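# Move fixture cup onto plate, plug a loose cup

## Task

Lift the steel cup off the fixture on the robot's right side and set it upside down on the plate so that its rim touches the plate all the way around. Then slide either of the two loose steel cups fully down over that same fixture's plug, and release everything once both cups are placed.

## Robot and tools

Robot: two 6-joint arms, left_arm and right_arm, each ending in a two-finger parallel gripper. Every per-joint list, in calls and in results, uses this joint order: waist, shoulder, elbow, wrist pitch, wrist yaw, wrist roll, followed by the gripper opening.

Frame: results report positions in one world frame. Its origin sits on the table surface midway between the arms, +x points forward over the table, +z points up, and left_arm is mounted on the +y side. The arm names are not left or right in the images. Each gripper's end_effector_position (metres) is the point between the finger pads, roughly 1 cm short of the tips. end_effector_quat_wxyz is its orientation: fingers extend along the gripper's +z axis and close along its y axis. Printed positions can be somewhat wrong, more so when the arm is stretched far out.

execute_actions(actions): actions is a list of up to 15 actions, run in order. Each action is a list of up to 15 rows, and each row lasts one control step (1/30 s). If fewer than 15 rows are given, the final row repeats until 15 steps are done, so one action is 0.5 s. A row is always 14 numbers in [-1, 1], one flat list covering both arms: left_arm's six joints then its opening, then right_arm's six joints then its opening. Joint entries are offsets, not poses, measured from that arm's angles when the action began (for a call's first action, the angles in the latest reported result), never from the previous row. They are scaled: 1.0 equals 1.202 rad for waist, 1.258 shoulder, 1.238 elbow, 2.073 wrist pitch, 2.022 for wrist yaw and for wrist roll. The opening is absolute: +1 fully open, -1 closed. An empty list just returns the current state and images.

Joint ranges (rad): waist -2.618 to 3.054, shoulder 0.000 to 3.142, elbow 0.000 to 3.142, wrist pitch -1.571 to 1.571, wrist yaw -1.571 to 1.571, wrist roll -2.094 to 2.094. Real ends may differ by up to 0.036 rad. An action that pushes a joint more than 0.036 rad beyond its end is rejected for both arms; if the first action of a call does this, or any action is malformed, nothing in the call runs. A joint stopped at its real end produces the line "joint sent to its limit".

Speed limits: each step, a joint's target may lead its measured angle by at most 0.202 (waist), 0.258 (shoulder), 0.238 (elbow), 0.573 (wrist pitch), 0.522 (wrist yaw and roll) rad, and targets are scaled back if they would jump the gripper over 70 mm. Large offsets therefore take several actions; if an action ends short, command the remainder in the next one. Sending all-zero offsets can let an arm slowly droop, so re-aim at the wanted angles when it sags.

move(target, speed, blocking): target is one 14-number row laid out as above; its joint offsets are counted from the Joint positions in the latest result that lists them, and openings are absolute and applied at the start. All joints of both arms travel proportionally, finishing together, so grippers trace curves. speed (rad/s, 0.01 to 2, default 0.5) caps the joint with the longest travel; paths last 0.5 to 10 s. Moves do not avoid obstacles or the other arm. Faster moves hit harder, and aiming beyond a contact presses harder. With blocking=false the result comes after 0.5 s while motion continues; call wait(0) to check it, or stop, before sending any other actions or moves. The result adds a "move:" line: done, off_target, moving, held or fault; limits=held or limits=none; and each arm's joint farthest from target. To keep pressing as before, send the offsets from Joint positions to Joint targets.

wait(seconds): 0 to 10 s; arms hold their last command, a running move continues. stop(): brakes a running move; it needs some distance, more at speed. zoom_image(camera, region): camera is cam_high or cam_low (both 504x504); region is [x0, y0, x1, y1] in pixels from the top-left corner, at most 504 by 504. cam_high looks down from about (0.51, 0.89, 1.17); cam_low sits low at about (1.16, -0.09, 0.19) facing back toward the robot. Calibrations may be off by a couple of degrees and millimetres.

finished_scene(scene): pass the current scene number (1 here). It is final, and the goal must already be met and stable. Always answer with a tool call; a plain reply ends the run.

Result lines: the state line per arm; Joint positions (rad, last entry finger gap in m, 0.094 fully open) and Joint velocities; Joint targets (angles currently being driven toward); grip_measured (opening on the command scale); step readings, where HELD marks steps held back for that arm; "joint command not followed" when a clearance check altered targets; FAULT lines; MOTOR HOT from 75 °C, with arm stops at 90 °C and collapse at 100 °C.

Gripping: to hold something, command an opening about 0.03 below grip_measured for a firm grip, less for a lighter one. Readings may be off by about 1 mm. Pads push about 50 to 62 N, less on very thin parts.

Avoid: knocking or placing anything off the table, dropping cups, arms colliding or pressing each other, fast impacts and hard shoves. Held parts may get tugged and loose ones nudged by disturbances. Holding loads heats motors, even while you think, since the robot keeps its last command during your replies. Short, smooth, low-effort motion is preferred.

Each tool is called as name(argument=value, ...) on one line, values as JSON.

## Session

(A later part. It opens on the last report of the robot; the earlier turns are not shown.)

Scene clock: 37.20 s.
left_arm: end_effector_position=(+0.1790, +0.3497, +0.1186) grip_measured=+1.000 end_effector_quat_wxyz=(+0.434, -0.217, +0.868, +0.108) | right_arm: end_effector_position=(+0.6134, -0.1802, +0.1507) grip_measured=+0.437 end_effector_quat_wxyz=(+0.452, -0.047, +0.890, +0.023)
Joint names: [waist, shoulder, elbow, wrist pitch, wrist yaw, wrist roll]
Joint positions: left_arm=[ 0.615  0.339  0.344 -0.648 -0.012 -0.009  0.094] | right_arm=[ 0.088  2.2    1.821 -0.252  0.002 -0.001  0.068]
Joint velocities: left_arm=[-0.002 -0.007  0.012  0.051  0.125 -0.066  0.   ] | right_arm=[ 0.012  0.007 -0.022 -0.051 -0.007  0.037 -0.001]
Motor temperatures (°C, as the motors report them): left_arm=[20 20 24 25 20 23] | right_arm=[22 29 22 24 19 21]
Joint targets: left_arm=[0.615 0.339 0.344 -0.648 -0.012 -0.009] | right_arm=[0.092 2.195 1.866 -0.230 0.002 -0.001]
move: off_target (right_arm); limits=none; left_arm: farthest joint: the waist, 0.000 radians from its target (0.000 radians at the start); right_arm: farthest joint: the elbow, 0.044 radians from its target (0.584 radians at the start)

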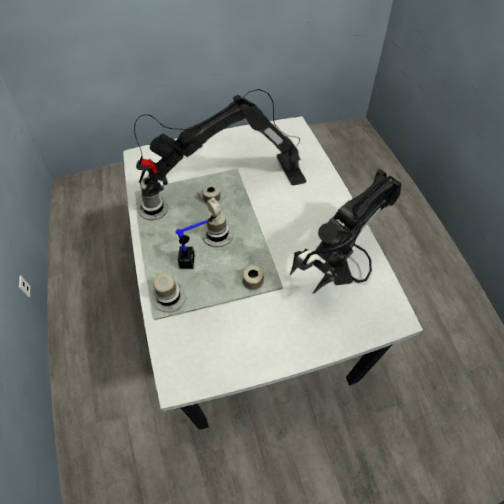

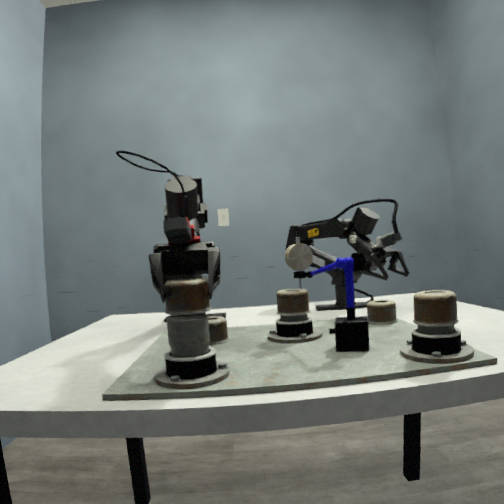

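move(target=[0,0,0,0,0,0,1,0,0.012,0.049,0.036,0,0,0.35], speed=0.15)

zoom_image(camera="cam_low", region=[110,230,270,390])

zoom_image(camera="cam_high", region=[120,140,220,230])

Scene clock: 38.57 s.
left_arm: end_effector_position=(+0.1790, +0.3497, +0.1186) grip_measured=+1.000 end_effector_quat_wxyz=(+0.434, -0.217, +0.868, +0.108) | right_arm: end_effector_position=(+0.6201, -0.1795, +0.1515) grip_measured=+0.437 end_effector_quat_wxyz=(+0.461, -0.047, +0.886, +0.023)
Joint names: [waist, shoulder, elbow, wrist pitch, wrist yaw, wrist roll]
Joint positions: left_arm=[ 0.615  0.339  0.344 -0.648 -0.012 -0.009  0.094] | right_arm=[ 0.088  2.219  1.841 -0.234  0.002 -0.001  0.068]
Joint velocities: left_arm=[ 0.007 -0.007  0.017  0.051 -0.11   0.037  0.   ] | right_arm=[ 0.007 -0.022 -0.007  0.007  0.022  0.037 -0.001]
Motor temperatures (°C, as the motors report them): left_arm=[20 20 24 26 20 23] | right_arm=[22 29 22 24 19 21]
Joint targets: left_arm=[0.615 0.339 0.344 -0.648 -0.012 -0.009] | right_arm=[0.088 2.215 1.882 -0.178 0.002 -0.001]
move: off_target (right_arm); limits=none; left_arm: farthest joint: the waist, 0.000 radians from its target (0.000 radians at the start); right_arm: farthest joint: the wrist pitch, 0.057 radians from its target (0.075 radians at the start)

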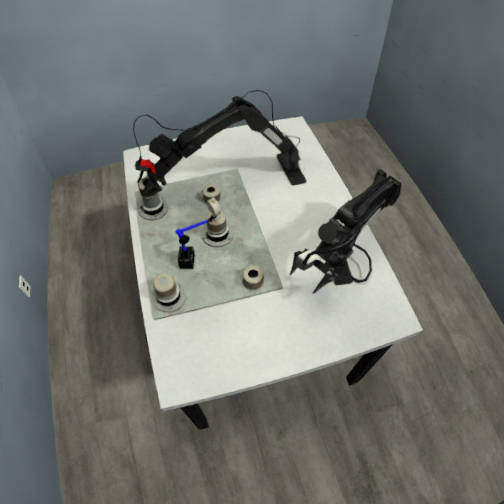

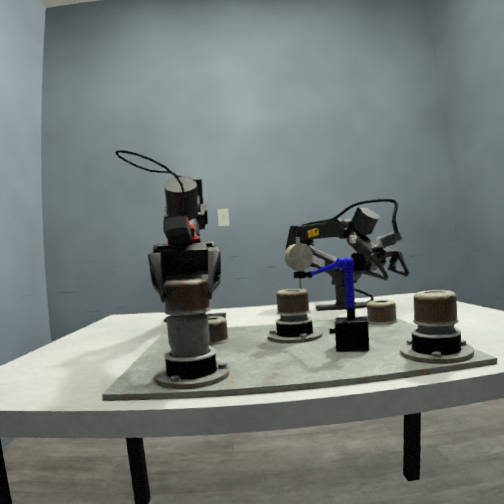

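Region (110, 230, 270, 390) of cam_low's 504x504 image, scaled by 3.150, with more detail than that image has.

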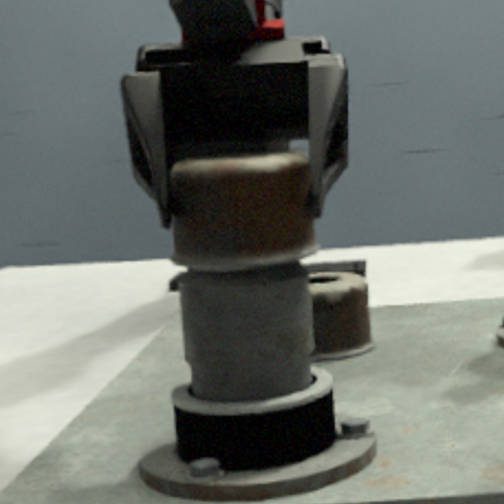

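Region (120, 140, 220, 230) of cam_high's 504x504 image, scaled by 5.040, with more detail than that image has; it fills the top 454 rows of this view, and the rest is white.

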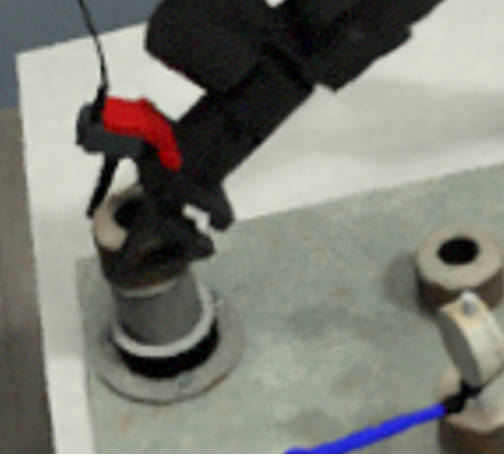

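execute_actions(actions=[[[0,0,0,0,0,0,1,0,-0.003,0.015,0.028,0,0,0.35],[0,0,0,0,0,0,1,0,-0.003,0.000,0.028,0,0,0.35],[0,0,0,0,0,0,1,0,-0.002,-0.005,0.031,0,0,0.35],[0,0,0,0,0,0,1,0,-0.001,-0.008,0.033,0,0,0.35],[0,0,0,0,0,0,1,0,0.001,-0.012,0.036,0,0,0.35],[0,0,0,0,0,0,1,0,0.002,-0.015,0.038,0,0,0.35],[0,0,0,0,0,0,1,0,0.003,-0.018,0.041,0,0,0.35],[0,0,0,0,0,0,1,0,0.004,-0.021,0.044,0,0,0.35],[0,0,0,0,0,0,1,0,0.005,-0.025,0.046,0,0,0.35],[0,0,0,0,0,0,1,0,0.006,-0.028,0.049,0,0,0.35],[0,0,0,0,0,0,1,0,0.008,-0.031,0.052,0,0,0.35],[0,0,0,0,0,0,1,0,0.009,-0.034,0.054,0,0,0.35],[0,0,0,0,0,0,1,0,0.010,-0.038,0.057,0,0,0.35],[0,0,0,0,0,0,1,0,0.011,-0.041,0.059,0,0,0.35],[0,0,0,0,0,0,1,0,0.012,-0.044,0.062,0,0,0.35]]])

wait(seconds=0.3)

zoom_image(camera="cam_low", region=[110,230,270,390])

Scene clock: 39.43 s.
left_arm: end_effector_position=(+0.1790, +0.3497, +0.1186) grip_measured=+1.000 end_effector_quat_wxyz=(+0.434, -0.217, +0.868, +0.108) | right_arm: end_effector_position=(+0.6213, -0.1799, +0.1384) grip_measured=+0.437 end_effector_quat_wxyz=(+0.464, -0.046, +0.884, +0.022)
Joint names: [waist, shoulder, elbow, wrist pitch, wrist yaw, wrist roll]
Joint positions: left_arm=[ 0.615  0.339  0.344 -0.648 -0.012 -0.009  0.094] | right_arm=[ 0.088  2.229  1.799 -0.174  0.005 -0.002  0.068]
Joint velocities: left_arm=[ 0.002  0.022  0.007 -0.066 -0.051  0.022  0.   ] | right_arm=[-0.017  0.022 -0.085  0.154  0.066 -0.022  0.001]
Motor temperatures (°C, as the motors report them): left_arm=[20 20 24 26 20 23] | right_arm=[22 29 23 24 19 21]
Joint targets: left_arm=[0.615 0.339 0.344 -0.648 -0.012 -0.009] | right_arm=[0.088 2.234 1.786 -0.105 0.002 -0.001]
Step readings (joint positions):
0: left_arm=[0.615 0.339 0.344 -0.648 -0.012 -0.009] | right_arm=[0.088 2.219 1.841 -0.234 0.002 -0.001]
1: left_arm=[0.615 0.339 0.344 -0.648 -0.012 -0.009] | right_arm=[0.088 2.219 1.841 -0.234 0.002 -0.001]
2: left_arm=[0.615 0.339 0.344 -0.648 -0.012 -0.009] | right_arm=[0.088 2.219 1.841 -0.234 0.002 -0.001]
4: left_arm=[0.615 0.339 0.344 -0.648 -0.012 -0.009] | right_arm=[0.088 2.219 1.841 -0.231 0.002 -0.001]
8: left_arm=[0.615 0.339 0.344 -0.648 -0.012 -0.009] | right_arm=[0.088 2.219 1.827 -0.212 0.002 -0.001]
15: Joint positions above

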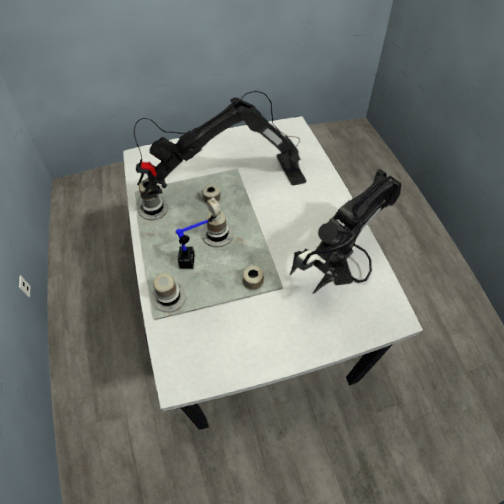

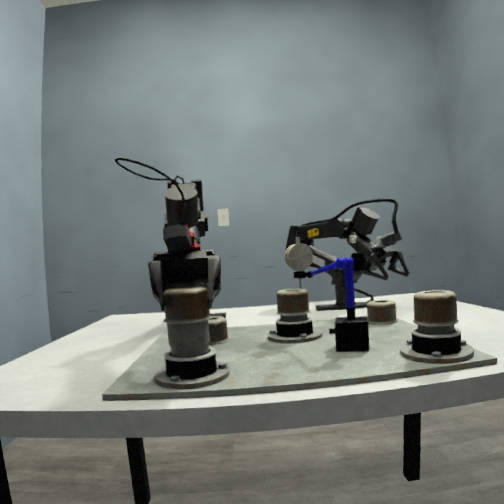

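Scene clock: 39.73 s.
left_arm: end_effector_position=(+0.1790, +0.3497, +0.1186) grip_measured=+1.000 end_effector_quat_wxyz=(+0.434, -0.217, +0.868, +0.108) | right_arm: end_effector_position=(+0.6217, -0.1806, +0.1345) grip_measured=+0.437 end_effector_quat_wxyz=(+0.464, -0.045, +0.884, +0.020)
Joint names: [waist, shoulder, elbow, wrist pitch, wrist yaw, wrist roll]
Joint positions: left_arm=[ 0.615  0.339  0.344 -0.648 -0.012 -0.009  0.094] | right_arm=[ 0.088  2.234  1.79  -0.161  0.009 -0.002  0.068]
Joint velocities: left_arm=[-0.007  0.007 -0.002  0.051 -0.037 -0.037  0.   ] | right_arm=[ 0.002  0.027  0.002 -0.066 -0.007 -0.037  0.   ]
Motor temperatures (°C, as the motors report them): left_arm=[20 20 24 26 20 23] | right_arm=[22 29 22 24 19 21]
Joint targets: left_arm=[0.615 0.339 0.344 -0.648 -0.012 -0.009] | right_arm=[0.088 2.234 1.786 -0.105 0.002 -0.001]
wait: 0.30 s; no rest

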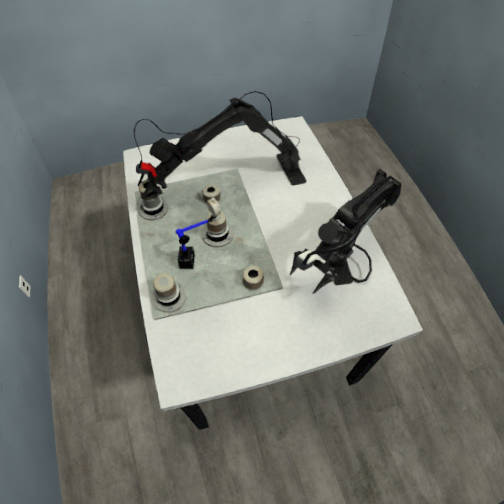

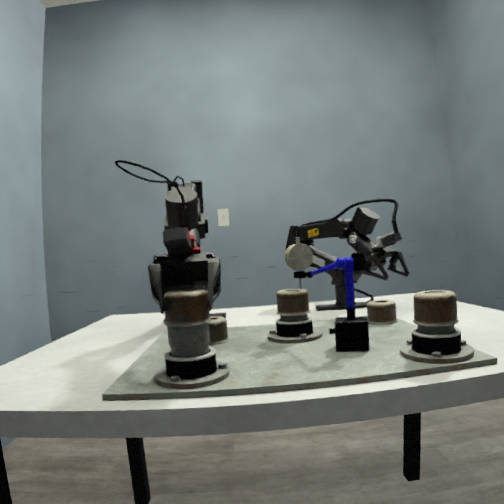

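Region (110, 230, 270, 390) of cam_low's 504x504 image, scaled by 3.150, with more detail than that image has.

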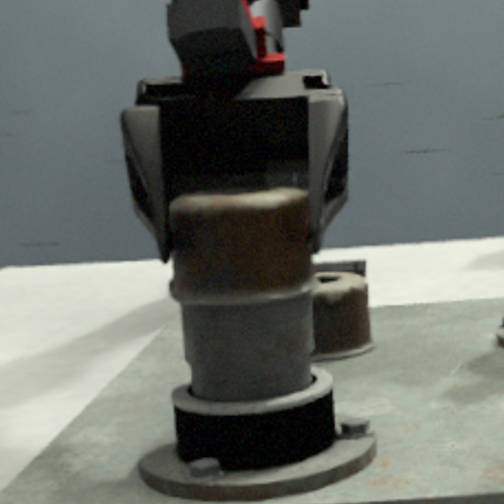

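execute_actions(actions=[[[0,0,0,0,0,0,1,-0.008,0.004,-0.006,0.026,0,0,0.35],[0,0,0,0,0,0,1,-0.008,0.006,-0.009,0.028,0,0,0.35],[0,0,0,0,0,0,1,-0.008,0.008,-0.012,0.030,0,0,0.35],[0,0,0,0,0,0,1,-0.008,0.009,-0.015,0.033,0,0,0.35],[0,0,0,0,0,0,1,-0.008,0.011,-0.018,0.035,0,0,0.35],[0,0,0,0,0,0,1,-0.008,0.012,-0.020,0.037,0,0,0.35],[0,0,0,0,0,0,1,-0.008,0.014,-0.023,0.039,0,0,0.35],[0,0,0,0,0,0,1,-0.008,0.015,-0.026,0.041,0,0,0.35],[0,0,0,0,0,0,1,-0.008,0.017,-0.028,0.043,0,0,0.35],[0,0,0,0,0,0,1,-0.008,0.018,-0.031,0.045,0,0,0.35],[0,0,0,0,0,0,1,-0.008,0.020,-0.033,0.047,0,0,0.35],[0,0,0,0,0,0,1,-0.008,0.022,-0.036,0.049,0,0,0.35]],[[0,0,0,0,0,0,1,-0.004,0.006,-0.008,0.026,0,0,0.35],[0,0,0,0,0,0,1,-0.004,0.007,-0.010,0.028,0,0,0.35],[0,0,0,0,0,0,1,-0.004,0.009,-0.012,0.030,0,0,0.35],[0,0,0,0,0,0,1,-0.004,0.010,-0.015,0.033,0,0,0.35],[0,0,0,0,0,0,1,-0.004,0.012,-0.018,0.035,0,0,0.35],[0,0,0,0,0,0,1,-0.004,0.013,-0.020,0.037,0,0,0.35],[0,0,0,0,0,0,1,-0.004,0.015,-0.023,0.039,0,0,0.35],[0,0,0,0,0,0,1,-0.004,0.016,-0.026,0.041,0,0,0.35],[0,0,0,0,0,0,1,-0.004,0.018,-0.028,0.043,0,0,0.35],[0,0,0,0,0,0,1,-0.004,0.019,-0.031,0.045,0,0,0.35],[0,0,0,0,0,0,1,-0.004,0.021,-0.033,0.047,0,0,0.35],[0,0,0,0,0,0,1,-0.004,0.023,-0.036,0.049,0,0,0.35]]])

wait(seconds=0.2)

zoom_image(camera="cam_low", region=[110,230,270,390])

Scene clock: 41.30 s.
left_arm: end_effector_position=(+0.1790, +0.3497, +0.1186) grip_measured=+1.000 end_effector_quat_wxyz=(+0.434, -0.217, +0.868, +0.108) | right_arm: end_effector_position=(+0.6224, -0.1811, +0.0991) grip_measured=+0.437 end_effector_quat_wxyz=(+0.461, -0.045, +0.886, +0.020)
Joint names: [waist, shoulder, elbow, wrist pitch, wrist yaw, wrist roll]
Joint positions: left_arm=[ 0.615  0.339  0.344 -0.648 -0.012 -0.009  0.094] | right_arm=[ 0.087  2.277  1.724 -0.06   0.009 -0.001  0.068]
Joint velocities: left_arm=[-0.007 -0.002  0.002 -0.007  0.022  0.007  0.   ] | right_arm=[-0.002 -0.022 -0.017  0.037 -0.007 -0.007  0.   ]
Motor temperatures (°C, as the motors report them): left_arm=[20 20 24 26 20 23] | right_arm=[22 30 22 24 19 21]
Joint targets: left_arm=[0.615 0.339 0.344 -0.648 -0.012 -0.009] | right_arm=[0.082 2.293 1.708 -0.005 0.009 -0.002]
Step readings (joint positions; steps 1 to 15: 1st action; 16 to 30: 2nd action):
0: left_arm=[0.615 0.339 0.344 -0.648 -0.012 -0.009] | right_arm=[0.088 2.234 1.790 -0.161 0.009 -0.002]
1: left_arm=[0.615 0.339 0.344 -0.648 -0.012 -0.009] | right_arm=[0.087 2.234 1.790 -0.161 0.009 -0.002]
2: left_arm=[0.615 0.339 0.344 -0.648 -0.012 -0.009] | right_arm=[0.087 2.234 1.790 -0.161 0.009 -0.002]
4: left_arm=[0.615 0.339 0.344 -0.648 -0.012 -0.009] | right_arm=[0.087 2.235 1.786 -0.154 0.009 -0.002]
8: left_arm=[0.615 0.339 0.344 -0.648 -0.012 -0.009] | right_arm=[0.087 2.245 1.772 -0.137 0.009 -0.002]
15: left_arm=[0.615 0.339 0.344 -0.648 -0.012 -0.009] | right_arm=[0.087 2.264 1.752 -0.107 0.009 -0.002]
16: left_arm=[0.615 0.339 0.344 -0.648 -0.012 -0.009] | right_arm=[0.087 2.266 1.751 -0.105 0.009 -0.002]
17: left_arm=[0.615 0.339 0.344 -0.648 -0.012 -0.009] | right_arm=[0.087 2.267 1.750 -0.102 0.009 -0.002]
19: left_arm=[0.615 0.339 0.344 -0.648 -0.012 -0.009] | right_arm=[0.087 2.271 1.745 -0.096 0.009 -0.002]
23: left_arm=[0.615 0.339 0.344 -0.648 -0.012 -0.009] | right_arm=[0.087 2.277 1.734 -0.075 0.009 -0.001]
30: Joint positions above

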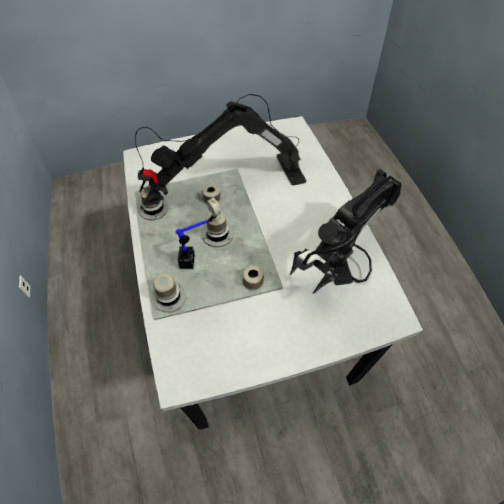

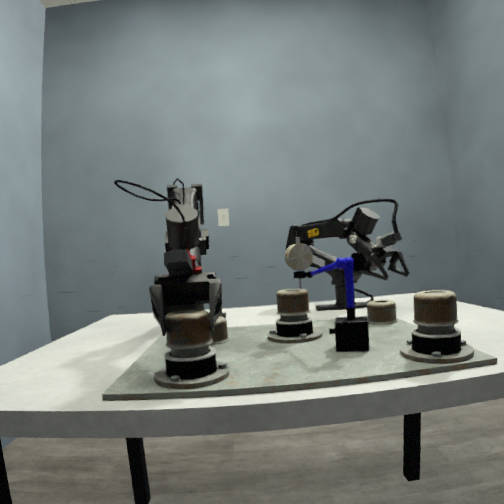

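Scene clock: 41.50 s.
left_arm: end_effector_position=(+0.1790, +0.3497, +0.1186) grip_measured=+1.000 end_effector_quat_wxyz=(+0.434, -0.217, +0.868, +0.108) | right_arm: end_effector_position=(+0.6224, -0.1811, +0.0991) grip_measured=+0.437 end_effector_quat_wxyz=(+0.461, -0.045, +0.886, +0.020)
Joint names: [waist, shoulder, elbow, wrist pitch, wrist yaw, wrist roll]
Joint positions: left_arm=[ 0.615  0.339  0.344 -0.648 -0.012 -0.009  0.094] | right_arm=[ 0.087  2.277  1.724 -0.06   0.009 -0.001  0.068]
Joint velocities: left_arm=[ 0.007 -0.012  0.002  0.051 -0.037 -0.022  0.   ] | right_arm=[-0.007 -0.012 -0.002  0.037  0.007 -0.007  0.001]
Motor temperatures (°C, as the motors report them): left_arm=[20 20 24 26 20 23] | right_arm=[22 30 22 24 19 21]
Joint targets: left_arm=[0.615 0.339 0.344 -0.648 -0.012 -0.009] | right_arm=[0.082 2.293 1.708 -0.005 0.009 -0.002]
wait: 0.20 s; at rest by 0.17 s

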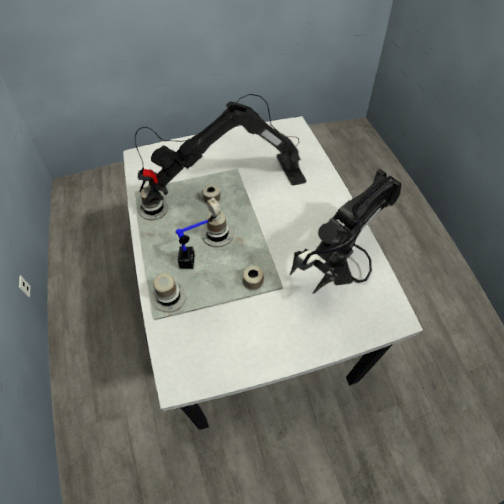

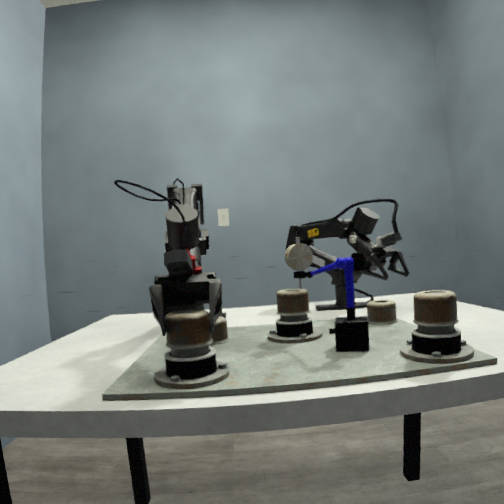

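Region (110, 230, 270, 390) of cam_low's 504x504 image, scaled by 3.150, with more detail than that image has.

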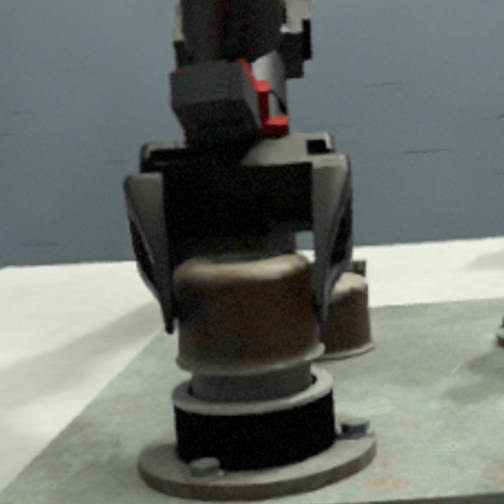

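Press a little, release, lift.

move(target=[0,0,0,0,0,0,1,0,0.03,-0.02,0,0,0,0.35], speed=0.1)

move(target=[0,0,0,0,0,0,1,0,-0.01,0.01,0,0,0,1])

move(target=[0,0,0,0,0,0,1,0,-0.14,0.09,-0.1,0,0,1])

zoom_image(camera="cam_low", region=[100,290,260,410])

Scene clock: 42.40 s.
left_arm: end_effector_position=(+0.1790, +0.3497, +0.1186) grip_measured=+1.000 end_effector_quat_wxyz=(+0.434, -0.217, +0.868, +0.108) | right_arm: end_effector_position=(+0.6223, -0.1811, +0.0990) grip_measured=+0.437 end_effector_quat_wxyz=(+0.460, -0.045, +0.886, +0.020)
Joint names: [waist, shoulder, elbow, wrist pitch, wrist yaw, wrist roll]
Joint positions: left_arm=[ 0.615  0.339  0.344 -0.648 -0.012 -0.009  0.094] | right_arm=[ 0.087  2.277  1.724 -0.06   0.009 -0.001  0.068]
Joint velocities: left_arm=[ 0.022 -0.017 -0.002  0.051 -0.022  0.022  0.   ] | right_arm=[-0.007  0.007 -0.012 -0.037 -0.066 -0.022  0.   ]
Motor temperatures (°C, as the motors report them): left_arm=[20 20 24 26 20 23] | right_arm=[22 30 22 24 19 21]
Joint targets: left_arm=[0.615 0.339 0.344 -0.648 -0.012 -0.009] | right_arm=[0.087 2.315 1.700 -0.060 0.009 -0.001]
move: off_target (right_arm); limits=none; left_arm: farthest joint: the waist, 0.000 radians from its target (0.000 radians at the start); right_arm: farthest joint: the shoulder, 0.038 radians from its target (0.038 radians at the start)

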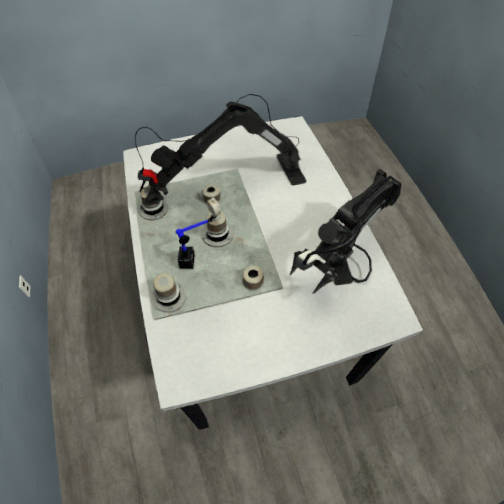

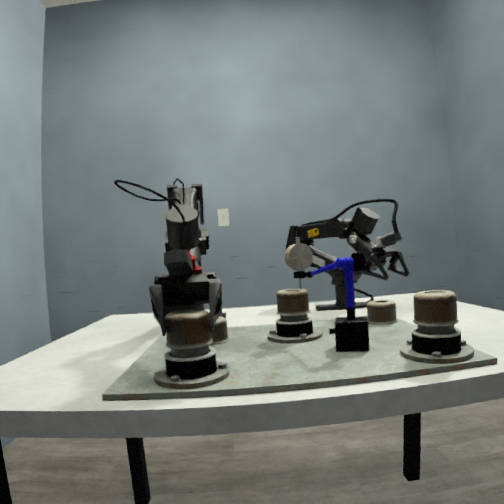

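Scene clock: 43.10 s.
left_arm: end_effector_position=(+0.1790, +0.3497, +0.1186) grip_measured=+1.000 end_effector_quat_wxyz=(+0.434, -0.217, +0.868, +0.108) | right_arm: end_effector_position=(+0.6224, -0.1811, +0.0991) grip_measured=+1.000 end_effector_quat_wxyz=(+0.461, -0.044, +0.886, +0.020)
Joint names: [waist, shoulder, elbow, wrist pitch, wrist yaw, wrist roll]
Joint positions: left_arm=[ 0.615  0.339  0.344 -0.648 -0.012 -0.009  0.094] | right_arm=[ 0.087  2.277  1.724 -0.06   0.009 -0.001  0.094]
Joint velocities: left_arm=[ 0.007 -0.002 -0.022  0.066 -0.022 -0.007  0.   ] | right_arm=[-0.022  0.002  0.002  0.037 -0.022 -0.022  0.   ]
Motor temperatures (°C, as the motors report them): left_arm=[20 20 24 26 20 23] | right_arm=[22 30 22 24 19 21]
Joint targets: left_arm=[0.615 0.339 0.344 -0.648 -0.012 -0.009] | right_arm=[0.087 2.264 1.737 -0.060 0.009 -0.001]
move: done; limits=none; left_arm: farthest joint: the waist, 0.000 radians from its target (0.000 radians at the start); right_arm: farthest joint: the shoulder, 0.013 radians from its target (0.013 radians at the start)

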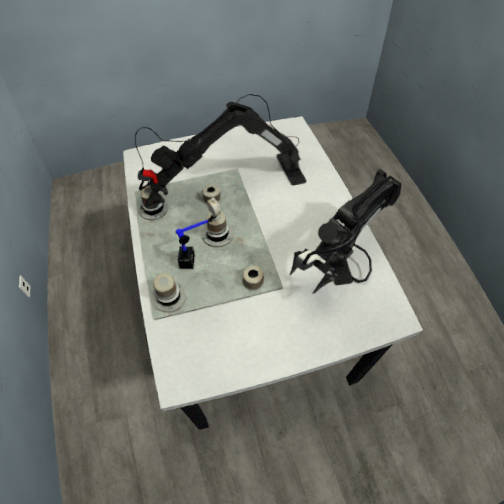

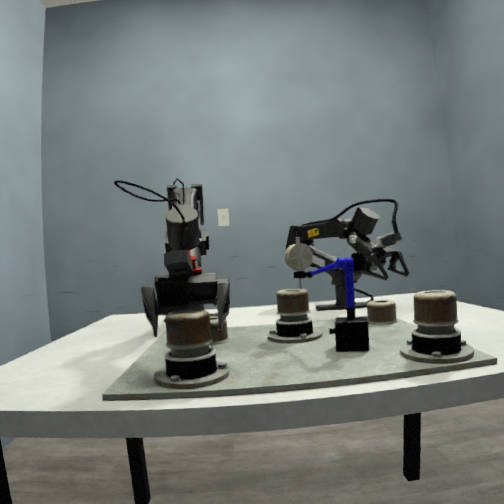

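Scene clock: 44.40 s.
left_arm: end_effector_position=(+0.1790, +0.3497, +0.1186) grip_measured=+1.000 end_effector_quat_wxyz=(+0.434, -0.217, +0.868, +0.108) | right_arm: end_effector_position=(+0.6083, -0.1826, +0.2132) grip_measured=+1.000 end_effector_quat_wxyz=(+0.499, -0.043, +0.865, +0.022)
Joint names: [waist, shoulder, elbow, wrist pitch, wrist yaw, wrist roll]
Joint positions: left_arm=[ 0.615  0.339  0.344 -0.648 -0.012 -0.009  0.094] | right_arm=[ 0.087  2.1    1.825 -0.249  0.009 -0.001  0.094]
Joint velocities: left_arm=[ 0.017  0.007 -0.027  0.022 -0.007 -0.022  0.   ] | right_arm=[ 0.007 -0.017 -0.007  0.081  0.007 -0.007  0.   ]
Motor temperatures (°C, as the motors report them): left_arm=[20 20 24 26 20 23] | right_arm=[22 30 22 24 19 21]
Joint targets: left_arm=[0.615 0.339 0.344 -0.648 -0.012 -0.009] | right_arm=[0.087 2.101 1.836 -0.267 0.009 -0.001]
move: done; limits=none; left_arm: farthest joint: the waist, 0.000 radians from its target (0.000 radians at the start); right_arm: farthest joint: the wrist pitch, 0.018 radians from its target (0.208 radians at the start)

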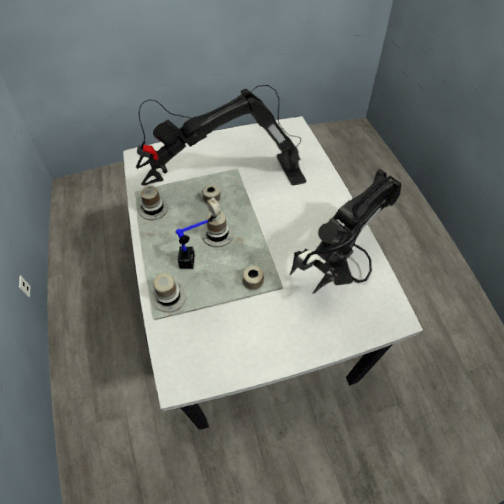

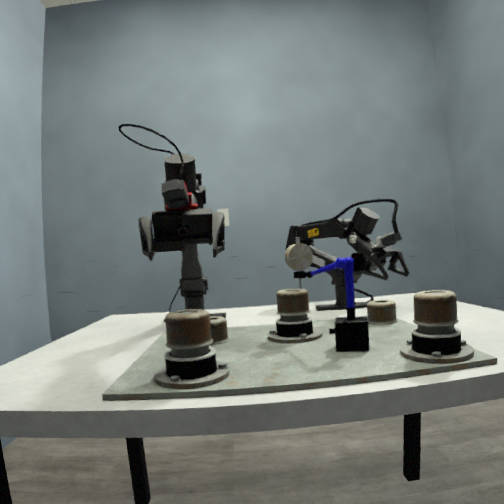

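Region (100, 290, 260, 410) of cam_low's 504x504 image, scaled by 3.150, with more detail than that image has; it fills the top 378 rows of this view, and the rest is white.

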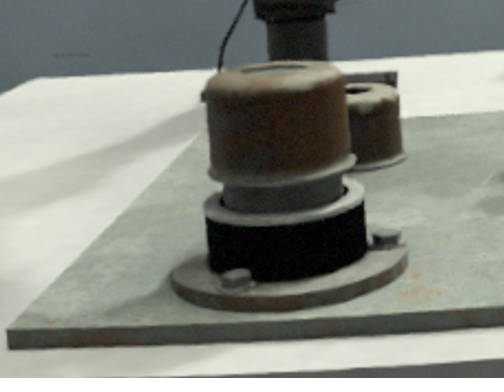

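finished_scene(scene=1)

The scene is finished: the task was done.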